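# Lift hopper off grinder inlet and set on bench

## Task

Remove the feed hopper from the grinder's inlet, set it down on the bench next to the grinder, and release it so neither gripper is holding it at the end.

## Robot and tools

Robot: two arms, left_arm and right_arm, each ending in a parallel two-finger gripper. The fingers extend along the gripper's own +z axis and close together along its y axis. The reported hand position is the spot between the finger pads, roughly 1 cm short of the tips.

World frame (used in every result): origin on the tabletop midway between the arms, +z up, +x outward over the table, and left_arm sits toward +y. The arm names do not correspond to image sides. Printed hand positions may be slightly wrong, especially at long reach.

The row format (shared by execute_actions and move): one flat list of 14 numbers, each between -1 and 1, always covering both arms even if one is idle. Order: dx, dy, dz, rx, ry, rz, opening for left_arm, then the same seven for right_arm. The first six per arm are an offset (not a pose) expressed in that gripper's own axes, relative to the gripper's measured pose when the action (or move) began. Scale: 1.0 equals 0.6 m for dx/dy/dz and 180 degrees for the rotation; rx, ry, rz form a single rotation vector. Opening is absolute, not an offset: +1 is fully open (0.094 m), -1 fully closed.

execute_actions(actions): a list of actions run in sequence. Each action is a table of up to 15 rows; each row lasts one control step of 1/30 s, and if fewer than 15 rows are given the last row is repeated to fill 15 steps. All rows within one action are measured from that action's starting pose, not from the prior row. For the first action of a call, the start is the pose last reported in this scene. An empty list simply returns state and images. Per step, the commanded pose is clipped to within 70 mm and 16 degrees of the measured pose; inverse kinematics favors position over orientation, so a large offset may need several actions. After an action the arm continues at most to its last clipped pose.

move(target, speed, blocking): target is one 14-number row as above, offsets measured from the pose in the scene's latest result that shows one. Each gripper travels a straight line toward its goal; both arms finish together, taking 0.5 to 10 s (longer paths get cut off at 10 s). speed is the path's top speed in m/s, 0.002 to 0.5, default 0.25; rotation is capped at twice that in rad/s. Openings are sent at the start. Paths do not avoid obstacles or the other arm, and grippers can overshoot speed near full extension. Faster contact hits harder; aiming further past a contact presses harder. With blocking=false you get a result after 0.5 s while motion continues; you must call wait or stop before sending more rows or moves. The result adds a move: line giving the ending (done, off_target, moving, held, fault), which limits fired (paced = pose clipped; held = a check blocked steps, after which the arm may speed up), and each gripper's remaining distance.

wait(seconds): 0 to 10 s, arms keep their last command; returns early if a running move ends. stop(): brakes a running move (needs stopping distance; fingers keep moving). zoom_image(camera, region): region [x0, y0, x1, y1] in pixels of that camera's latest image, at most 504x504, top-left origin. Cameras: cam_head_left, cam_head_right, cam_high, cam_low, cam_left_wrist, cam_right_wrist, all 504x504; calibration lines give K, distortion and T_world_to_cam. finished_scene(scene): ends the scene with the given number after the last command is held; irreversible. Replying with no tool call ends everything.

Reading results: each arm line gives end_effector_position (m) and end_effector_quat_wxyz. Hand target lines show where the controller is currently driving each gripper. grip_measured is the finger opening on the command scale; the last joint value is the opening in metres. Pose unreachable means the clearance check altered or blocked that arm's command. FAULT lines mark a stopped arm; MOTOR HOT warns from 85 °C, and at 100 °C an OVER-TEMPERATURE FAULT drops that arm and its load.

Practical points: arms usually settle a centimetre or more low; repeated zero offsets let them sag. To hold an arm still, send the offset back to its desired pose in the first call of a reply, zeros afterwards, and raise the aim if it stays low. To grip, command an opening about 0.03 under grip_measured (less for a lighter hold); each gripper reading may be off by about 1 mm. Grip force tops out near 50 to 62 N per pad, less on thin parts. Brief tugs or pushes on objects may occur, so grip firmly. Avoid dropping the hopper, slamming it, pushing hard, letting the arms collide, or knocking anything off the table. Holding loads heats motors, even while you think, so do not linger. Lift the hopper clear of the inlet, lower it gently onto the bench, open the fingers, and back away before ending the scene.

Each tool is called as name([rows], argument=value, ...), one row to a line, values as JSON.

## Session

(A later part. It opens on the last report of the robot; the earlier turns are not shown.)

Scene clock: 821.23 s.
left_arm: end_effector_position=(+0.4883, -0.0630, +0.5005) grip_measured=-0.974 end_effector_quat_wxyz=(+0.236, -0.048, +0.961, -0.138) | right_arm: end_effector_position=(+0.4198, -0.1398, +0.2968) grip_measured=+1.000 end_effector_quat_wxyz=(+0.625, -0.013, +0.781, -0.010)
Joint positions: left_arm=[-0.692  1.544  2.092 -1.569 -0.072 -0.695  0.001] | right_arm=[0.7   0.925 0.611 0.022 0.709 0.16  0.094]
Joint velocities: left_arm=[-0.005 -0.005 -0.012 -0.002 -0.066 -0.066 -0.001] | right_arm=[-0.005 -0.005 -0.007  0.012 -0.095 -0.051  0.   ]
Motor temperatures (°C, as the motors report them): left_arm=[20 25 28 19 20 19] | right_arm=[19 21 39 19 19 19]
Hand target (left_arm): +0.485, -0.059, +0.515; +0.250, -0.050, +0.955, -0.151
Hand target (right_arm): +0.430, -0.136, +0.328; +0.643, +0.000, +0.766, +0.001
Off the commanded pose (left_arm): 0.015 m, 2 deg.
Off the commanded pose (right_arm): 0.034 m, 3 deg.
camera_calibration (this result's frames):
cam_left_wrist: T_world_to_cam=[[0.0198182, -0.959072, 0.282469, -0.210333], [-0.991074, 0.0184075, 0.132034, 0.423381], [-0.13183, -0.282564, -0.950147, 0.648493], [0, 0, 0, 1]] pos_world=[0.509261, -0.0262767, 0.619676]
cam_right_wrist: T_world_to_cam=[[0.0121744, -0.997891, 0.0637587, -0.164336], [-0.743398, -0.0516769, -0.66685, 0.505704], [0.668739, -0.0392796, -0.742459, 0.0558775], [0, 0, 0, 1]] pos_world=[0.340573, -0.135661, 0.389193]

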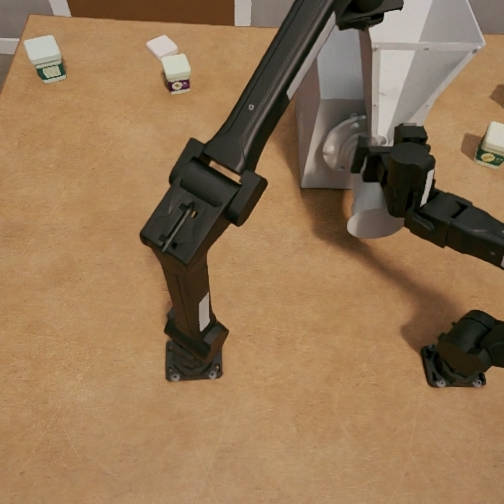

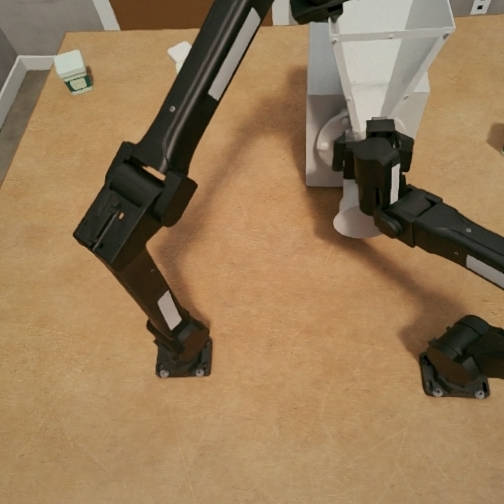

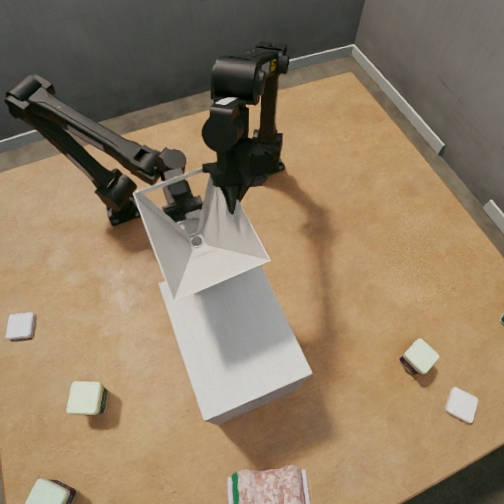

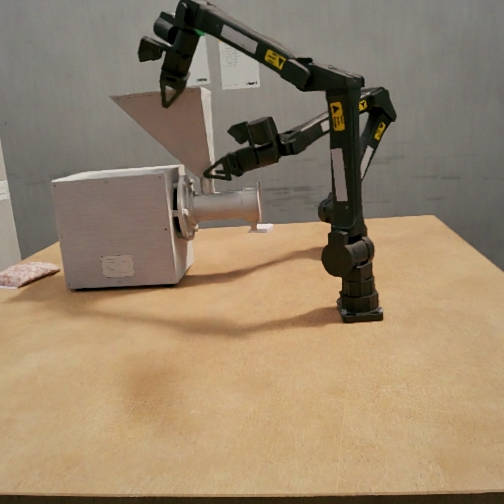

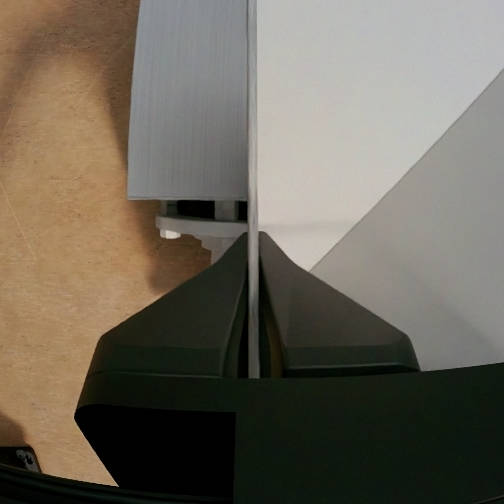

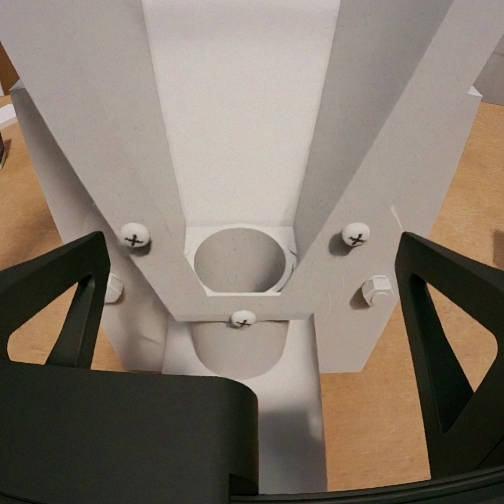

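execute_actions([
  [[-0.0068,-0.0005,-0.0247,0.0086,-0.0092,-0.0021,-1,-0.0547,0.0045,0.0053,0,-0.0149,0.011,0.6]],
  [[0,0,0,0,0,0,-1,0,0,0,0,0,0,0.6]],
])

Scene clock: 852.30 s.
left_arm: end_effector_position=(+0.4883, -0.0630, +0.5005) grip_measured=-0.974 end_effector_quat_wxyz=(+0.236, -0.048, +0.961, -0.138) | right_arm: end_effector_position=(+0.4198, -0.1398, +0.2968) grip_measured=+0.602 end_effector_quat_wxyz=(+0.625, -0.014, +0.781, -0.011)
Joint positions: left_arm=[-0.692  1.544  2.092 -1.569 -0.072 -0.695  0.001] | right_arm=[0.7   0.925 0.611 0.022 0.709 0.159 0.075]
Joint velocities: left_arm=[-0.015 -0.005 -0.012  0.007 -0.007 -0.051  0.   ] | right_arm=[-0.015 -0.015  0.002  0.002 -0.022  0.022  0.   ]
Motor temperatures (°C, as the motors report them): left_arm=[20 25 28 19 20 19] | right_arm=[19 21 40 19 19 19]
Hand target (left_arm): +0.488, -0.063, +0.501; +0.236, -0.048, +0.961, -0.138
Hand target (right_arm): +0.420, -0.140, +0.297; +0.625, -0.014, +0.781, -0.011
Off the commanded pose (left_arm): 0.000 m, 0 deg.
Off the commanded pose (right_arm): 0.000 m, 0 deg.
camera_calibration (this result's frames):
cam_left_wrist: T_world_to_cam=[[0.0198182, -0.959072, 0.282469, -0.210333], [-0.991074, 0.0184075, 0.132034, 0.423381], [-0.13183, -0.282564, -0.950147, 0.648493], [0, 0, 0, 1]] pos_world=[0.509261, -0.0262767, 0.619676]
cam_right_wrist: T_world_to_cam=[[0.0125075, -0.997791, 0.0652445, -0.164903], [-0.74338, -0.0529179, -0.666773, 0.5055], [0.668752, -0.0401618, -0.7424, 0.0557306], [0, 0, 0, 1]] pos_world=[0.340571, -0.13555, 0.389187]

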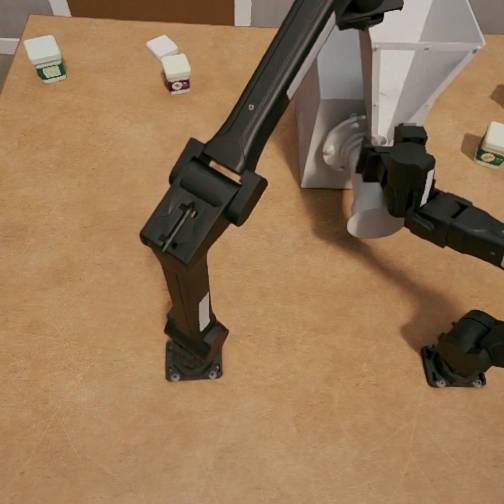

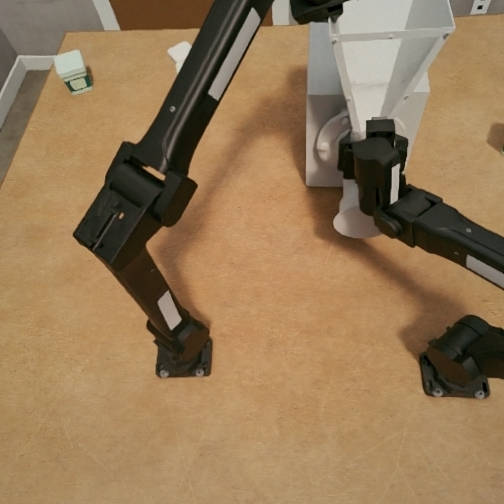

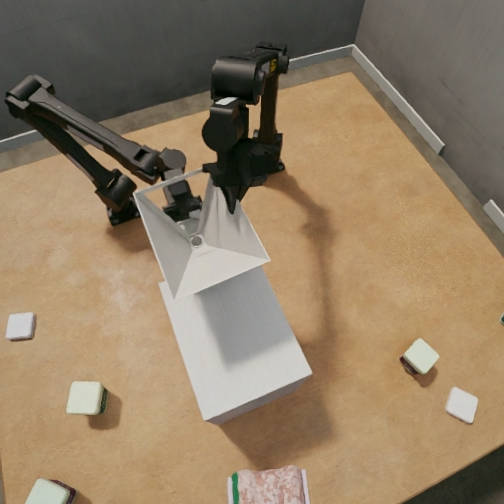

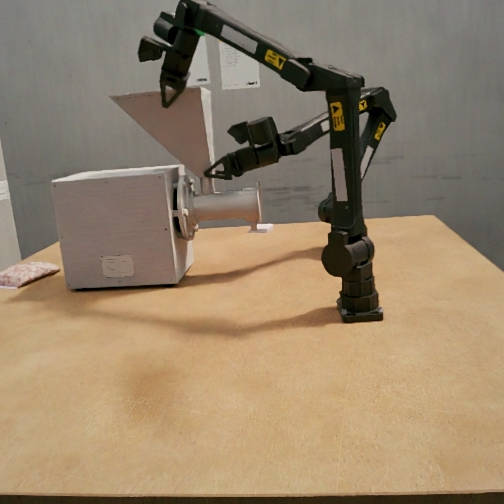

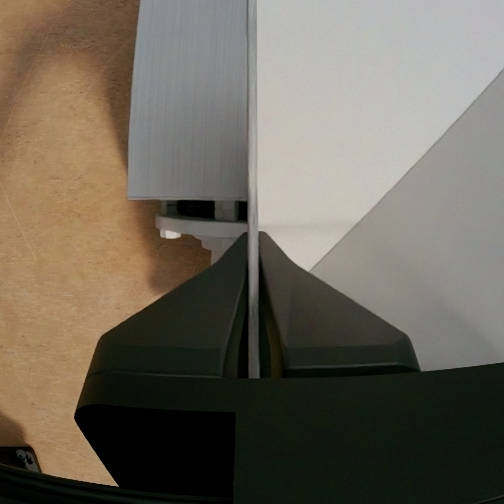

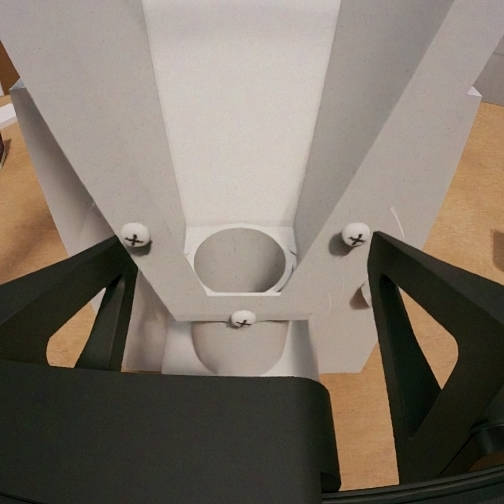

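execute_actions([
  [[-0.0068,-0.0005,-0.0247,0.0086,-0.0092,-0.0021,-1,-0.0547,0.0045,0.0053,0,-0.0149,0.011,0.35]],
])

Scene clock: 856.60 s.
left_arm: end_effector_position=(+0.4883, -0.0630, +0.5005) grip_measured=-0.974 end_effector_quat_wxyz=(+0.236, -0.048, +0.961, -0.138) | right_arm: end_effector_position=(+0.4198, -0.1398, +0.2968) grip_measured=+0.352 end_effector_quat_wxyz=(+0.625, -0.014, +0.781, -0.011)
Joint positions: left_arm=[-0.692  1.544  2.092 -1.569 -0.072 -0.695  0.001] | right_arm=[0.7   0.925 0.611 0.022 0.709 0.157 0.064]
Joint velocities: left_arm=[-0.024  0.005 -0.012 -0.007 -0.037 -0.081 -0.   ] | right_arm=[-0.005 -0.005  0.007 -0.002  0.037 -0.037 -0.   ]
Motor temperatures (°C, as the motors report them): left_arm=[20 25 28 19 20 19] | right_arm=[19 21 39 19 19 19]
Hand target (left_arm): +0.485, -0.059, +0.515; +0.250, -0.050, +0.955, -0.151
Hand target (right_arm): +0.428, -0.137, +0.328; +0.643, -0.001, +0.766, +0.000
Off the commanded pose (left_arm): 0.015 m, 2 deg.
Off the commanded pose (right_arm): 0.033 m, 3 deg.
camera_calibration (this result's frames):
cam_left_wrist: T_world_to_cam=[[0.0201554, -0.959015, 0.282638, -0.210579], [-0.991068, 0.0181096, 0.132122, 0.423314], [-0.131826, -0.282776, -0.950084, 0.648447], [0, 0, 0, 1]] pos_world=[0.50926, -0.0262487, 0.619667]
cam_right_wrist: T_world_to_cam=[[0.0128405, -0.997688, 0.06673, -0.165469], [-0.743362, -0.0541588, -0.666694, 0.505295], [0.668766, -0.0410439, -0.742339, 0.0555833], [0, 0, 0, 1]] pos_world=[0.34057, -0.135439, 0.389181]

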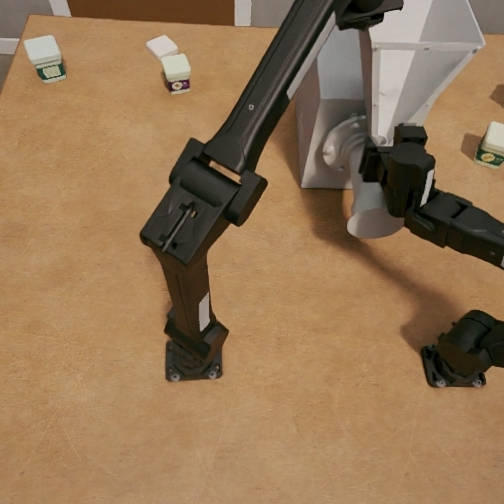

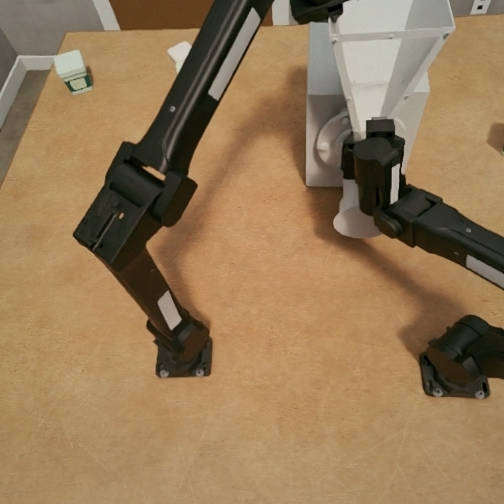

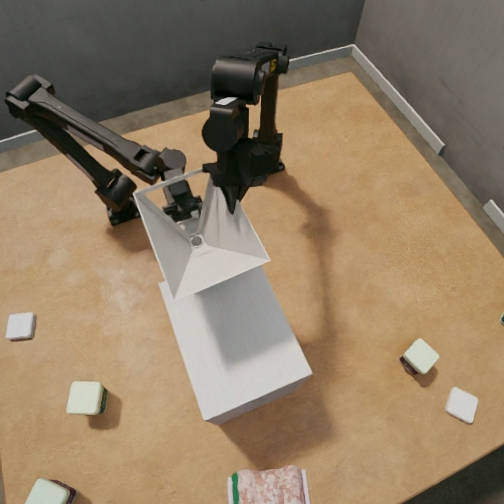

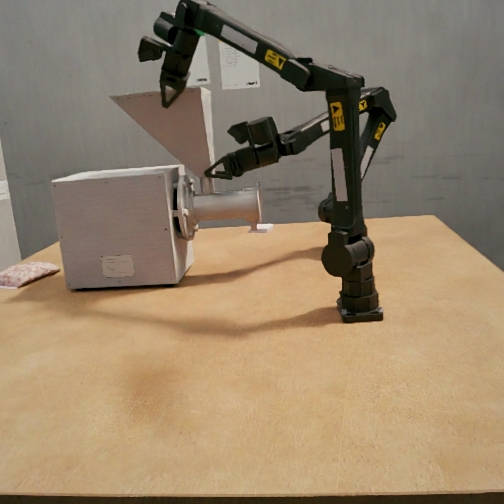

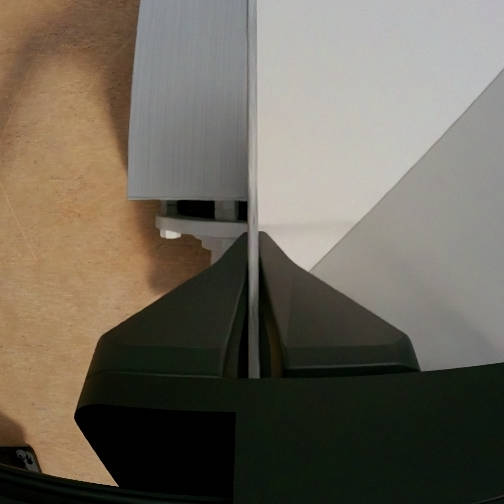

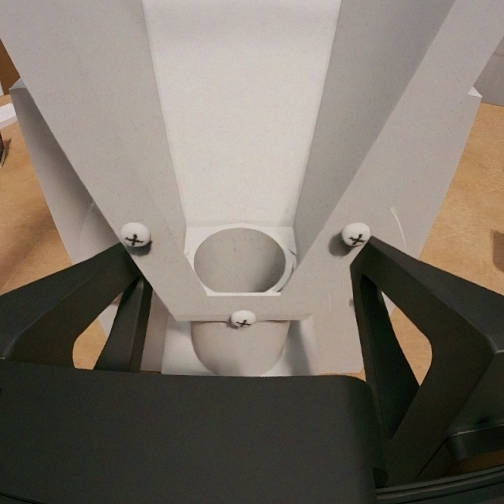

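execute_actions([
  [[-0.0068,-0.0005,-0.0247,0.0086,-0.0092,-0.0021,-1,-0.053,0.0045,0.0083,0,-0.0149,0.011,0.1]],
])

Scene clock: 859.03 s.
left_arm: end_effector_position=(+0.4887, -0.0628, +0.5003) grip_measured=-0.974 end_effector_quat_wxyz=(+0.236, -0.050, +0.961, -0.138) | right_arm: end_effector_position=(+0.4199, -0.1384, +0.2972) grip_measured=+0.179 end_effector_quat_wxyz=(+0.625, -0.016, +0.780, -0.008)
Joint positions: left_arm=[-0.692  1.544  2.091 -1.568 -0.071 -0.697  0.001] | right_arm=[0.7   0.925 0.611 0.025 0.702 0.156 0.055]
Joint velocities: left_arm=[ 0.005 -0.015 -0.007 -0.022 -0.007  0.037 -0.   ] | right_arm=[-0.005 -0.005 -0.002 -0.002 -0.022 -0.037  0.001]
Motor temperatures (°C, as the motors report them): left_arm=[20 25 28 19 20 19] | right_arm=[19 21 39 19 19 19]
Hand target (left_arm): +0.485, -0.059, +0.515; +0.250, -0.050, +0.955, -0.151
Hand target (right_arm): +0.430, -0.137, +0.327; +0.643, -0.001, +0.766, -0.000
Off the commanded pose (left_arm): 0.016 m, 2 deg.
Off the commanded pose (right_arm): 0.032 m, 3 deg.
camera_calibration (this result's frames):
cam_left_wrist: T_world_to_cam=[[0.0227721, -0.958583, 0.283902, -0.21221], [-0.991012, 0.0157992, 0.132835, 0.423128], [-0.131819, -0.284375, -0.949608, 0.647962], [0, 0, 0, 1]] pos_world=[0.509571, -0.0258416, 0.61935]
cam_right_wrist: T_world_to_cam=[[0.0198584, -0.997774, 0.063662, -0.166131], [-0.742183, -0.0573757, -0.667737, 0.505105], [0.669903, -0.0339886, -0.74167, 0.0561111], [0, 0, 0, 1]] pos_world=[0.340591, -0.134873, 0.38947]

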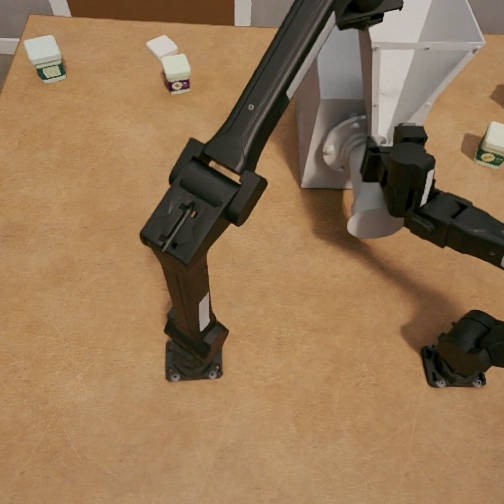

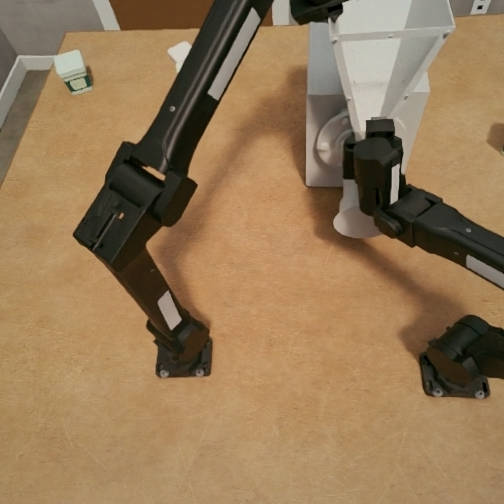

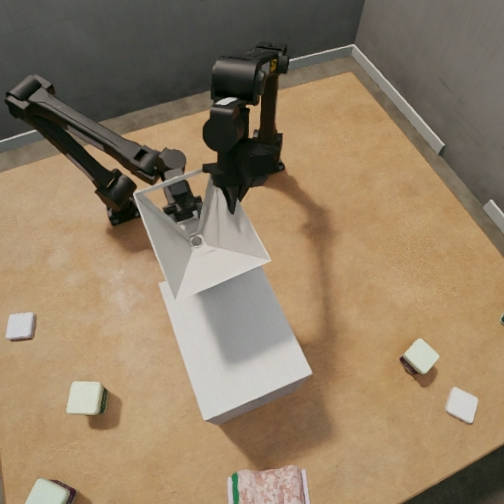

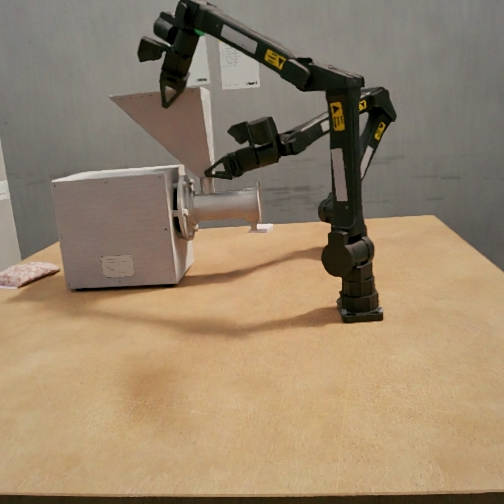

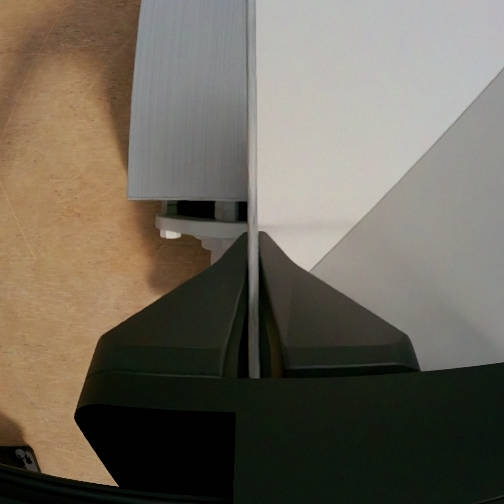

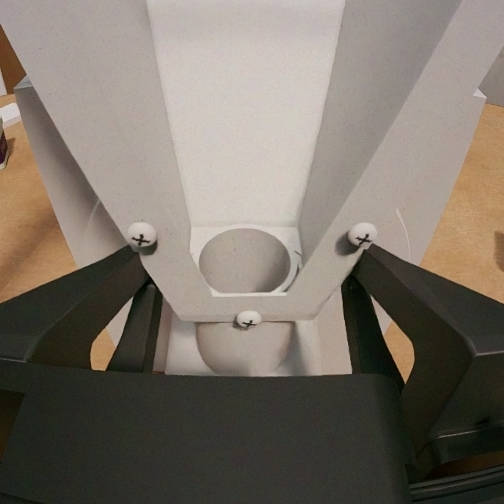

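execute_actions([
  [[0,0,0,0,0,0,-1,0,0,0,0,0,0,0.1]],
])

Scene clock: 861.53 s.
left_arm: end_effector_position=(+0.4888, -0.0626, +0.5001) grip_measured=-0.974 end_effector_quat_wxyz=(+0.236, -0.050, +0.961, -0.138) | right_arm: end_effector_position=(+0.4199, -0.1383, +0.2971) grip_measured=+0.179 end_effector_quat_wxyz=(+0.625, -0.016, +0.780, -0.008)
Joint positions: left_arm=[-0.692  1.544  2.09  -1.568 -0.072 -0.699  0.001] | right_arm=[0.7   0.925 0.611 0.025 0.701 0.156 0.055]
Joint velocities: left_arm=[-0.015  0.005  0.012 -0.002 -0.051 -0.037 -0.   ] | right_arm=[-0.005  0.015  0.007 -0.012 -0.007 -0.037 -0.001]
Motor temperatures (°C, as the motors report them): left_arm=[20 25 28 19 20 19] | right_arm=[19 21 39 19 19 19]
Hand target (left_arm): +0.489, -0.063, +0.500; +0.236, -0.050, +0.961, -0.138
Hand target (right_arm): +0.420, -0.138, +0.297; +0.625, -0.016, +0.780, -0.008
Off the commanded pose (left_arm): 0.000 m, 0 deg.
Off the commanded pose (right_arm): 0.000 m, 0 deg.
camera_calibration (this result's frames):
cam_left_wrist: T_world_to_cam=[[0.0246228, -0.958624, 0.283608, -0.212766], [-0.991025, 0.0138801, 0.132957, 0.423075], [-0.131392, -0.284336, -0.949678, 0.647699], [0, 0, 0, 1]] pos_world=[0.509619, -0.0256713, 0.619197]
cam_right_wrist: T_world_to_cam=[[0.0205973, -0.997769, 0.0634975, -0.166261], [-0.742238, -0.0578105, -0.667638, 0.505025], [0.66982, -0.0333787, -0.741773, 0.0562517], [0, 0, 0, 1]] pos_world=[0.340595, -0.134817, 0.389458]

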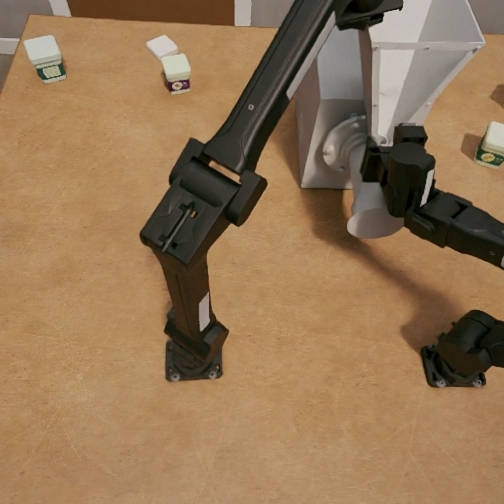

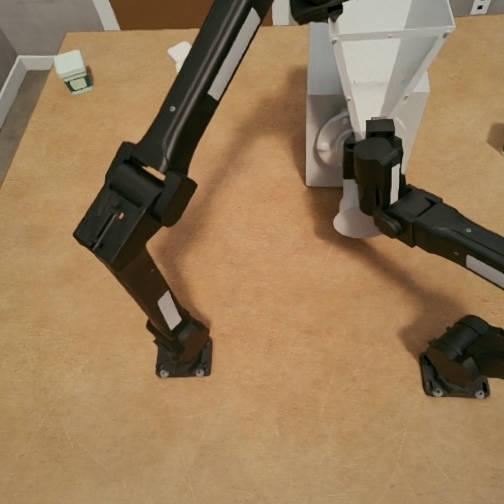

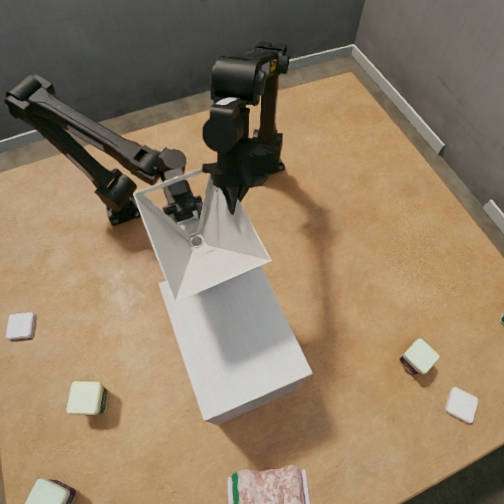

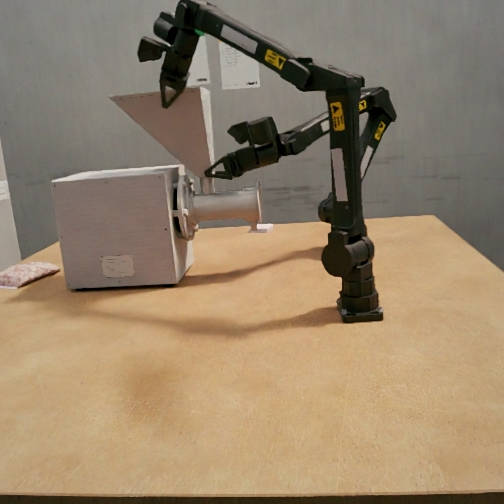

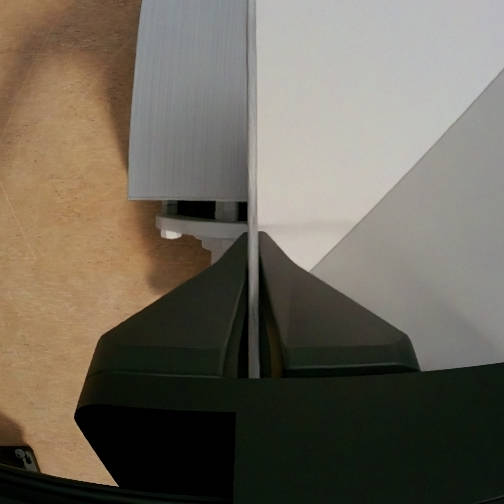

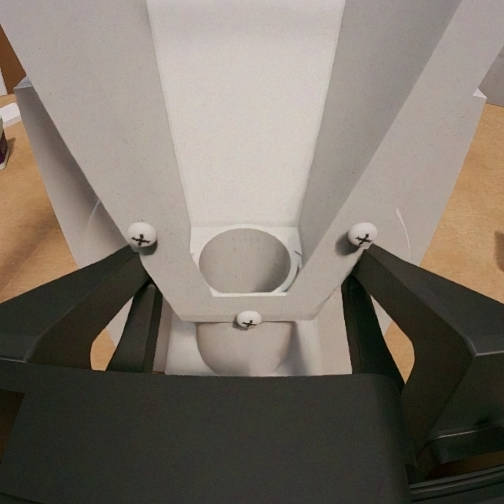

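move(target=[-0.0288,-0.0149,-0.0673,0.0086,-0.0092,-0.0021,-1,-0.1017,0.0019,-0.0026,0,-0.0149,0.011,0.1], speed=0.03)

Scene clock: 904.27 s.
left_arm: end_effector_position=(+0.4904, -0.0640, +0.5017) grip_measured=-0.974 end_effector_quat_wxyz=(+0.220, -0.054, +0.966, -0.127) | right_arm: end_effector_position=(+0.4195, -0.1390, +0.2969) grip_measured=+0.168 end_effector_quat_wxyz=(+0.610, -0.019, +0.792, -0.011)
Joint positions: left_arm=[-0.692  1.588  2.165 -1.639 -0.071 -0.708  0.001] | right_arm=[ 0.696  0.921  0.635 -0.051  0.693  0.178  0.055]
Joint velocities: left_arm=[-0.015 -0.015  0.002 -0.012 -0.051  0.022  0.002] | right_arm=[-0.005 -0.005 -0.007 -0.012  0.007 -0.007 -0.   ]
Motor temperatures (°C, as the motors report them): left_arm=[20 25 28 19 19 19] | right_arm=[19 21 37 19 19 19]
Hand target (left_arm): +0.483, -0.057, +0.543; +0.251, -0.052, +0.955, -0.151
Hand target (right_arm): +0.427, -0.139, +0.356; +0.644, -0.003, +0.765, +0.003
Off the commanded pose (left_arm): 0.044 m, 5 deg.
Off the commanded pose (right_arm): 0.061 m, 5 deg.
move: off_target (left_arm, right_arm)
camera_calibration (this result's frames):
cam_left_wrist: T_world_to_cam=[[0.0416068, -0.963533, 0.264336, -0.213557], [-0.985599, 0.00381965, 0.169058, 0.40309], [-0.163902, -0.267563, -0.949498, 0.665922], [0, 0, 0, 1]] pos_world=[0.515316, -0.0291332, 0.620597]
cam_right_wrist: T_world_to_cam=[[0.0226823, -0.997129, 0.0722491, -0.170396], [-0.767091, -0.0637039, -0.638368, 0.505449], [0.641138, -0.0409419, -0.766333, 0.0746346], [0, 0, 0, 1]] pos_world=[0.343739, -0.134652, 0.392169]

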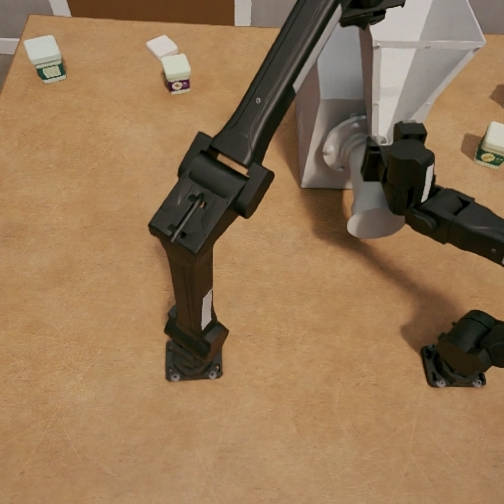

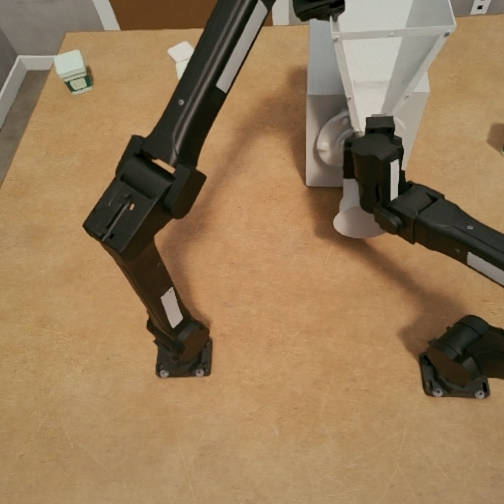

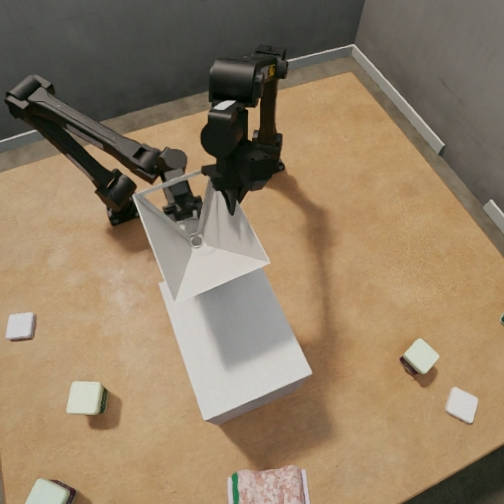

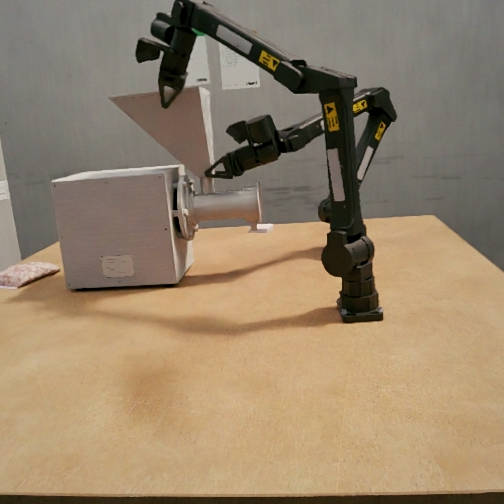

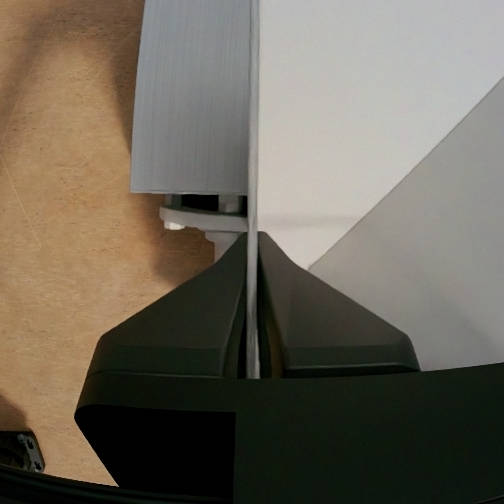

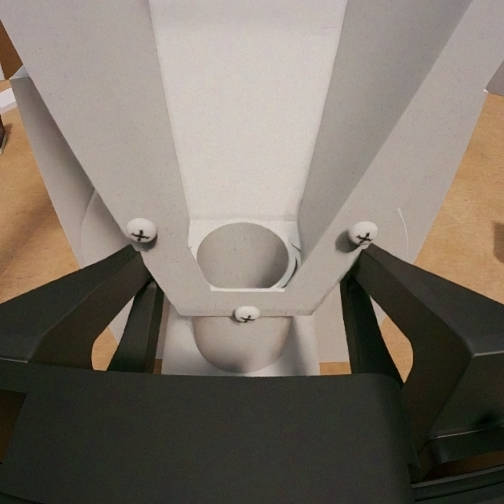

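zoom_image(camera="cam_low", region=[150, 140, 290, 250])

zoom_image(camera="cam_right_wrist", region=[150, 200, 350, 390])

Region (150, 140, 290, 250) of cam_low's 504x504 image, scaled by 3.600, with more detail than that image has; it fills the top 396 rows of this view, and the rest is white.

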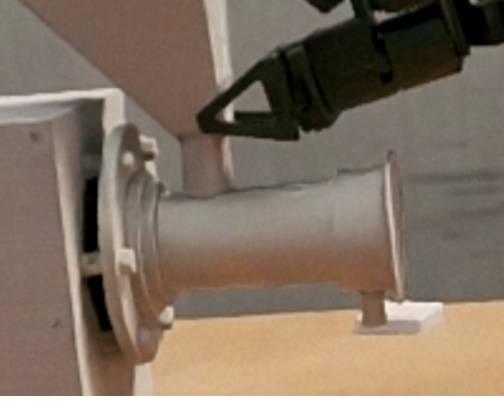

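Region (150, 200, 350, 390) of cam_right_wrist's 504x504 image, scaled by 2.520, with more detail than that image has; it fills the top 479 rows of this view, and the rest is white.

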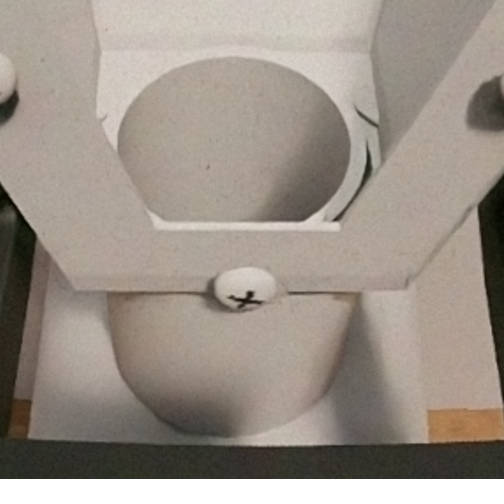

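execute_actions([
  [[-0.0068,-0.0005,-0.0247,0.0086,-0.0092,-0.0021,-1,-0.053,0.0035,0.0083,0,-0.0149,0.011,0.12]],
  [[0,0,0,0,0,0,-0.6,0,0,0,0,0,0,0.12]],
])

Scene clock: 936.47 s.
left_arm: end_effector_position=(+0.4913, -0.0637, +0.4977) grip_measured=-0.603 end_effector_quat_wxyz=(+0.217, -0.055, +0.967, -0.125) | right_arm: end_effector_position=(+0.4197, -0.1379, +0.2958) grip_measured=+0.150 end_effector_quat_wxyz=(+0.609, -0.019, +0.793, -0.007)
Joint positions: left_arm=[-0.691  1.589  2.156 -1.636 -0.072 -0.709  0.019] | right_arm=[ 0.696  0.923  0.635 -0.051  0.685  0.184  0.054]
Joint velocities: left_arm=[-0.015 -0.005  0.002  0.007 -0.007  0.081 -0.   ] | right_arm=[-0.005  0.015 -0.007 -0.007 -0.051  0.037  0.   ]
Motor temperatures (°C, as the motors report them): left_arm=[20 25 32 19 19 19] | right_arm=[19 21 43 19 19 19]
Hand target (left_arm): +0.491, -0.064, +0.500; +0.219, -0.055, +0.966, -0.128
Hand target (right_arm): +0.420, -0.139, +0.297; +0.610, -0.019, +0.792, -0.010
Off the commanded pose (left_arm): 0.003 m, 0 deg.
Off the commanded pose (right_arm): 0.001 m, 0 deg.
camera_calibration (this result's frames):
cam_left_wrist: T_world_to_cam=[[0.0455473, -0.96453, 0.260013, -0.212112], [-0.984609, 0.000618688, 0.174772, 0.401078], [-0.168734, -0.263972, -0.949657, 0.665081], [0, 0, 0, 1]] pos_world=[0.516788, -0.0292736, 0.616654]
cam_right_wrist: T_world_to_cam=[[0.0281216, -0.997452, 0.0655665, -0.169497], [-0.76883, -0.063502, -0.636293, 0.505118], [0.638835, -0.0325159, -0.768656, 0.0765357], [0, 0, 0, 1]] pos_world=[0.344222, -0.134501, 0.391346]

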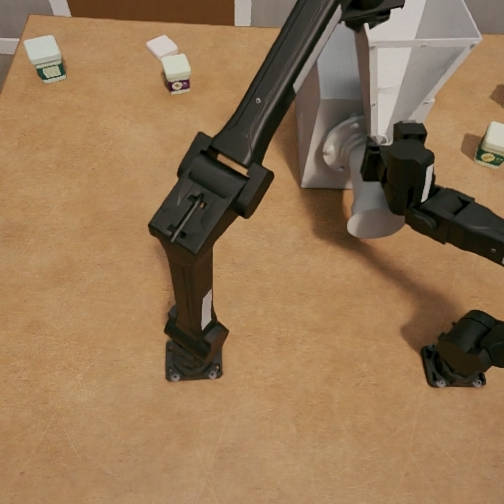

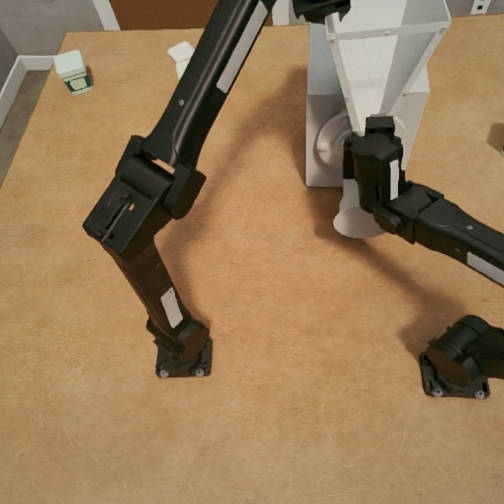

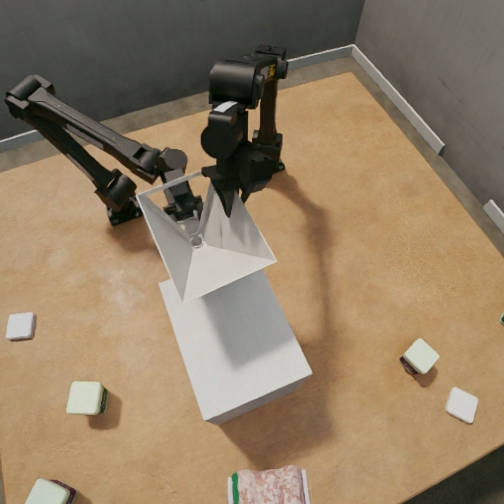

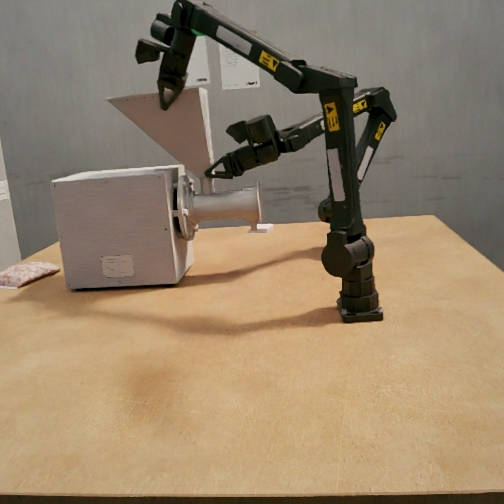

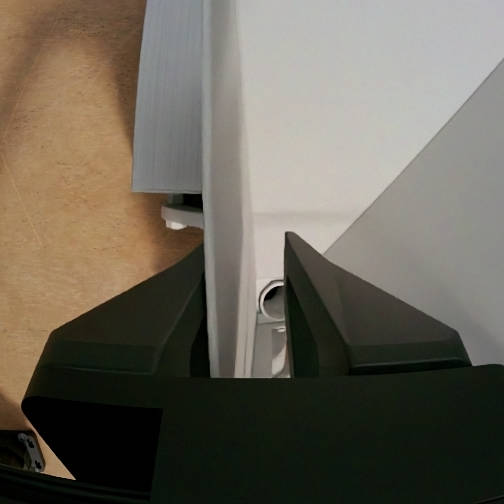

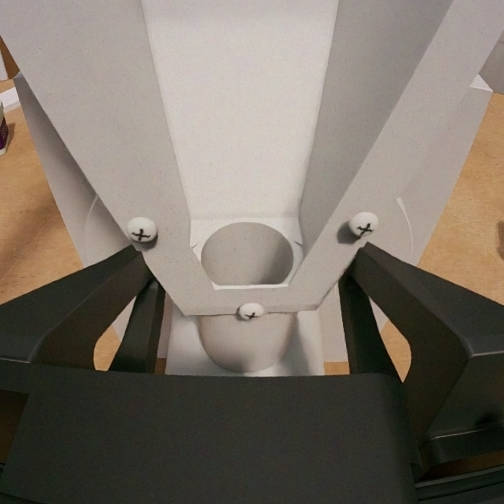

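move(target=[-0.0068,-0.0005,-0.0247,0,0,0,0.0,-0.108,0.001,-0.012,0,-0.0149,0.011,0.1], speed=0.04)

Scene clock: 954.60 s.
left_arm: end_effector_position=(+0.4855, -0.0596, +0.4935) grip_measured=-0.003 end_effector_quat_wxyz=(+0.203, -0.055, +0.971, -0.113) | right_arm: end_effector_position=(+0.4182, -0.1380, +0.2956) grip_measured=+0.142 end_effector_quat_wxyz=(+0.590, -0.028, +0.807, -0.014)
Joint positions: left_arm=[-0.691  1.593  2.161 -1.676 -0.072 -0.709  0.047] | right_arm=[ 0.695  0.92   0.665 -0.144  0.675  0.2    0.054]
Joint velocities: left_arm=[-0.005 -0.034  0.017 -0.012  0.051 -0.095 -0.001] | right_arm=[-0.015 -0.005  0.002 -0.002 -0.081 -0.066 -0.001]
Motor temperatures (°C, as the motors report them): left_arm=[20 25 29 19 19 19] | right_arm=[19 21 40 19 19 19]
Hand target (left_arm): +0.488, -0.060, +0.512; +0.218, -0.055, +0.966, -0.125
Hand target (right_arm): +0.425, -0.139, +0.359; +0.628, -0.006, +0.778, +0.004
Off the commanded pose (left_arm): 0.019 m, 2 deg.
Off the commanded pose (right_arm): 0.066 m, 6 deg.
move: off_target (left_arm, right_arm)
camera_calibration (this result's frames):
cam_left_wrist: T_world_to_cam=[[0.0533043, -0.969989, 0.237232, -0.199652], [-0.978679, -0.00355481, 0.205367, 0.37788], [-0.198361, -0.243121, -0.949497, 0.676688], [0, 0, 0, 1]] pos_world=[0.514694, -0.0278001, 0.612273]
cam_right_wrist: T_world_to_cam=[[0.0349629, -0.995686, 0.0859418, -0.178182], [-0.797695, -0.0796077, -0.597783, 0.502305], [0.602046, -0.0476551, -0.797038, 0.0990106], [0, 0, 0, 1]] pos_world=[0.347307, -0.132708, 0.394498]

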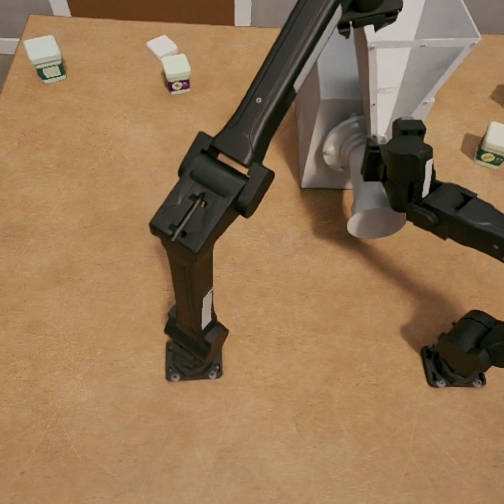

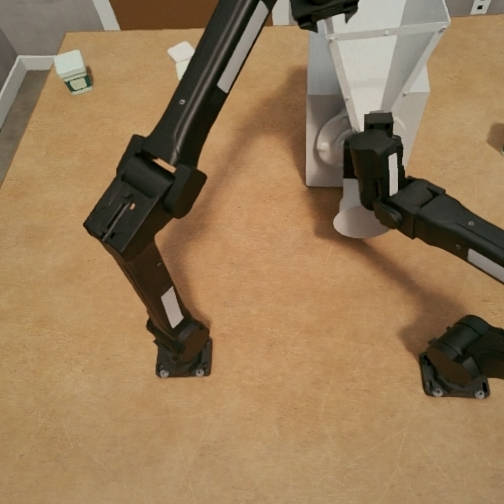

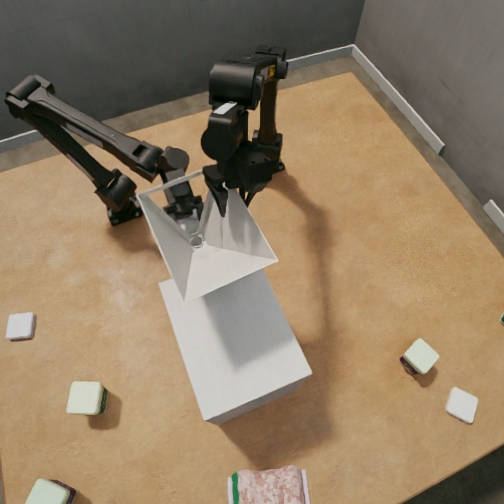

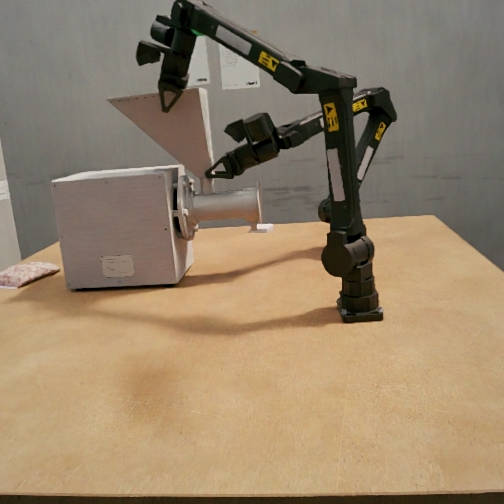

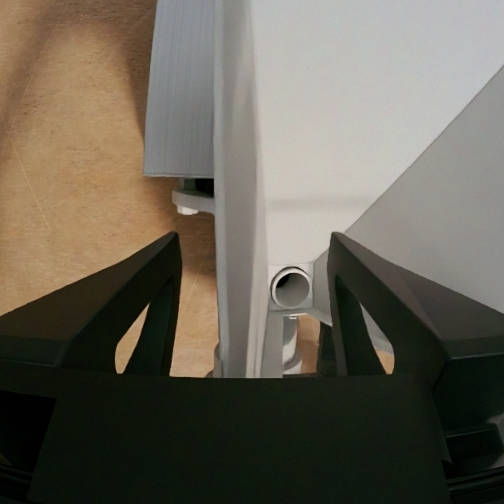

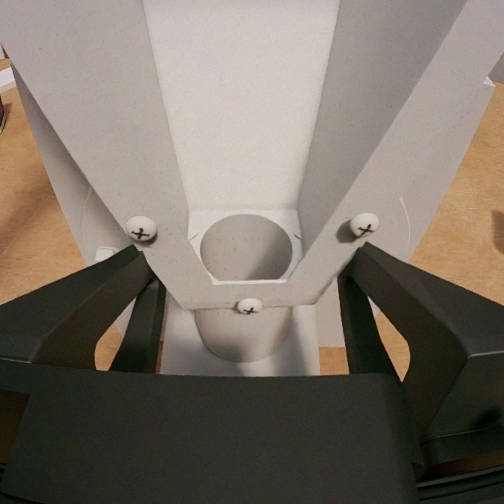

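zoom_image(camera="cam_left_wrist", region=[220, 220, 360, 380])

zoom_image(camera="cam_high", region=[130, 160, 290, 310])

Region (220, 220, 360, 380) of cam_left_wrist's 504x504 image, scaled by 3.150, with more detail than that image has; it fills the left 441 columns of this view, and the rest is white.

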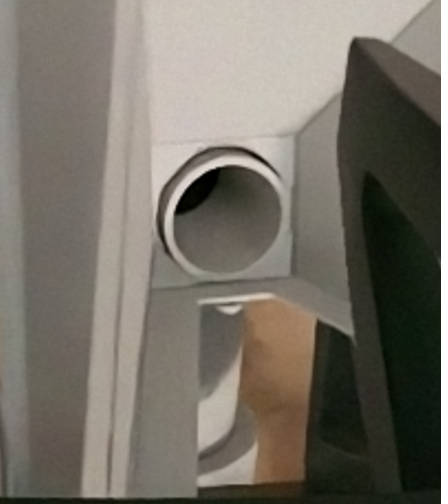

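Region (130, 160, 290, 310) of cam_high's 504x504 image, scaled by 3.150, with more detail than that image has; it fills the top 472 rows of this view, and the rest is white.

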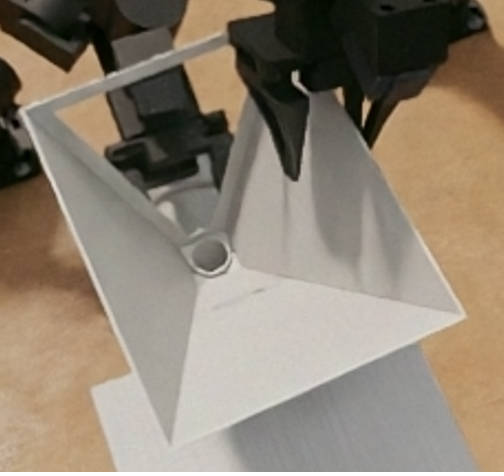

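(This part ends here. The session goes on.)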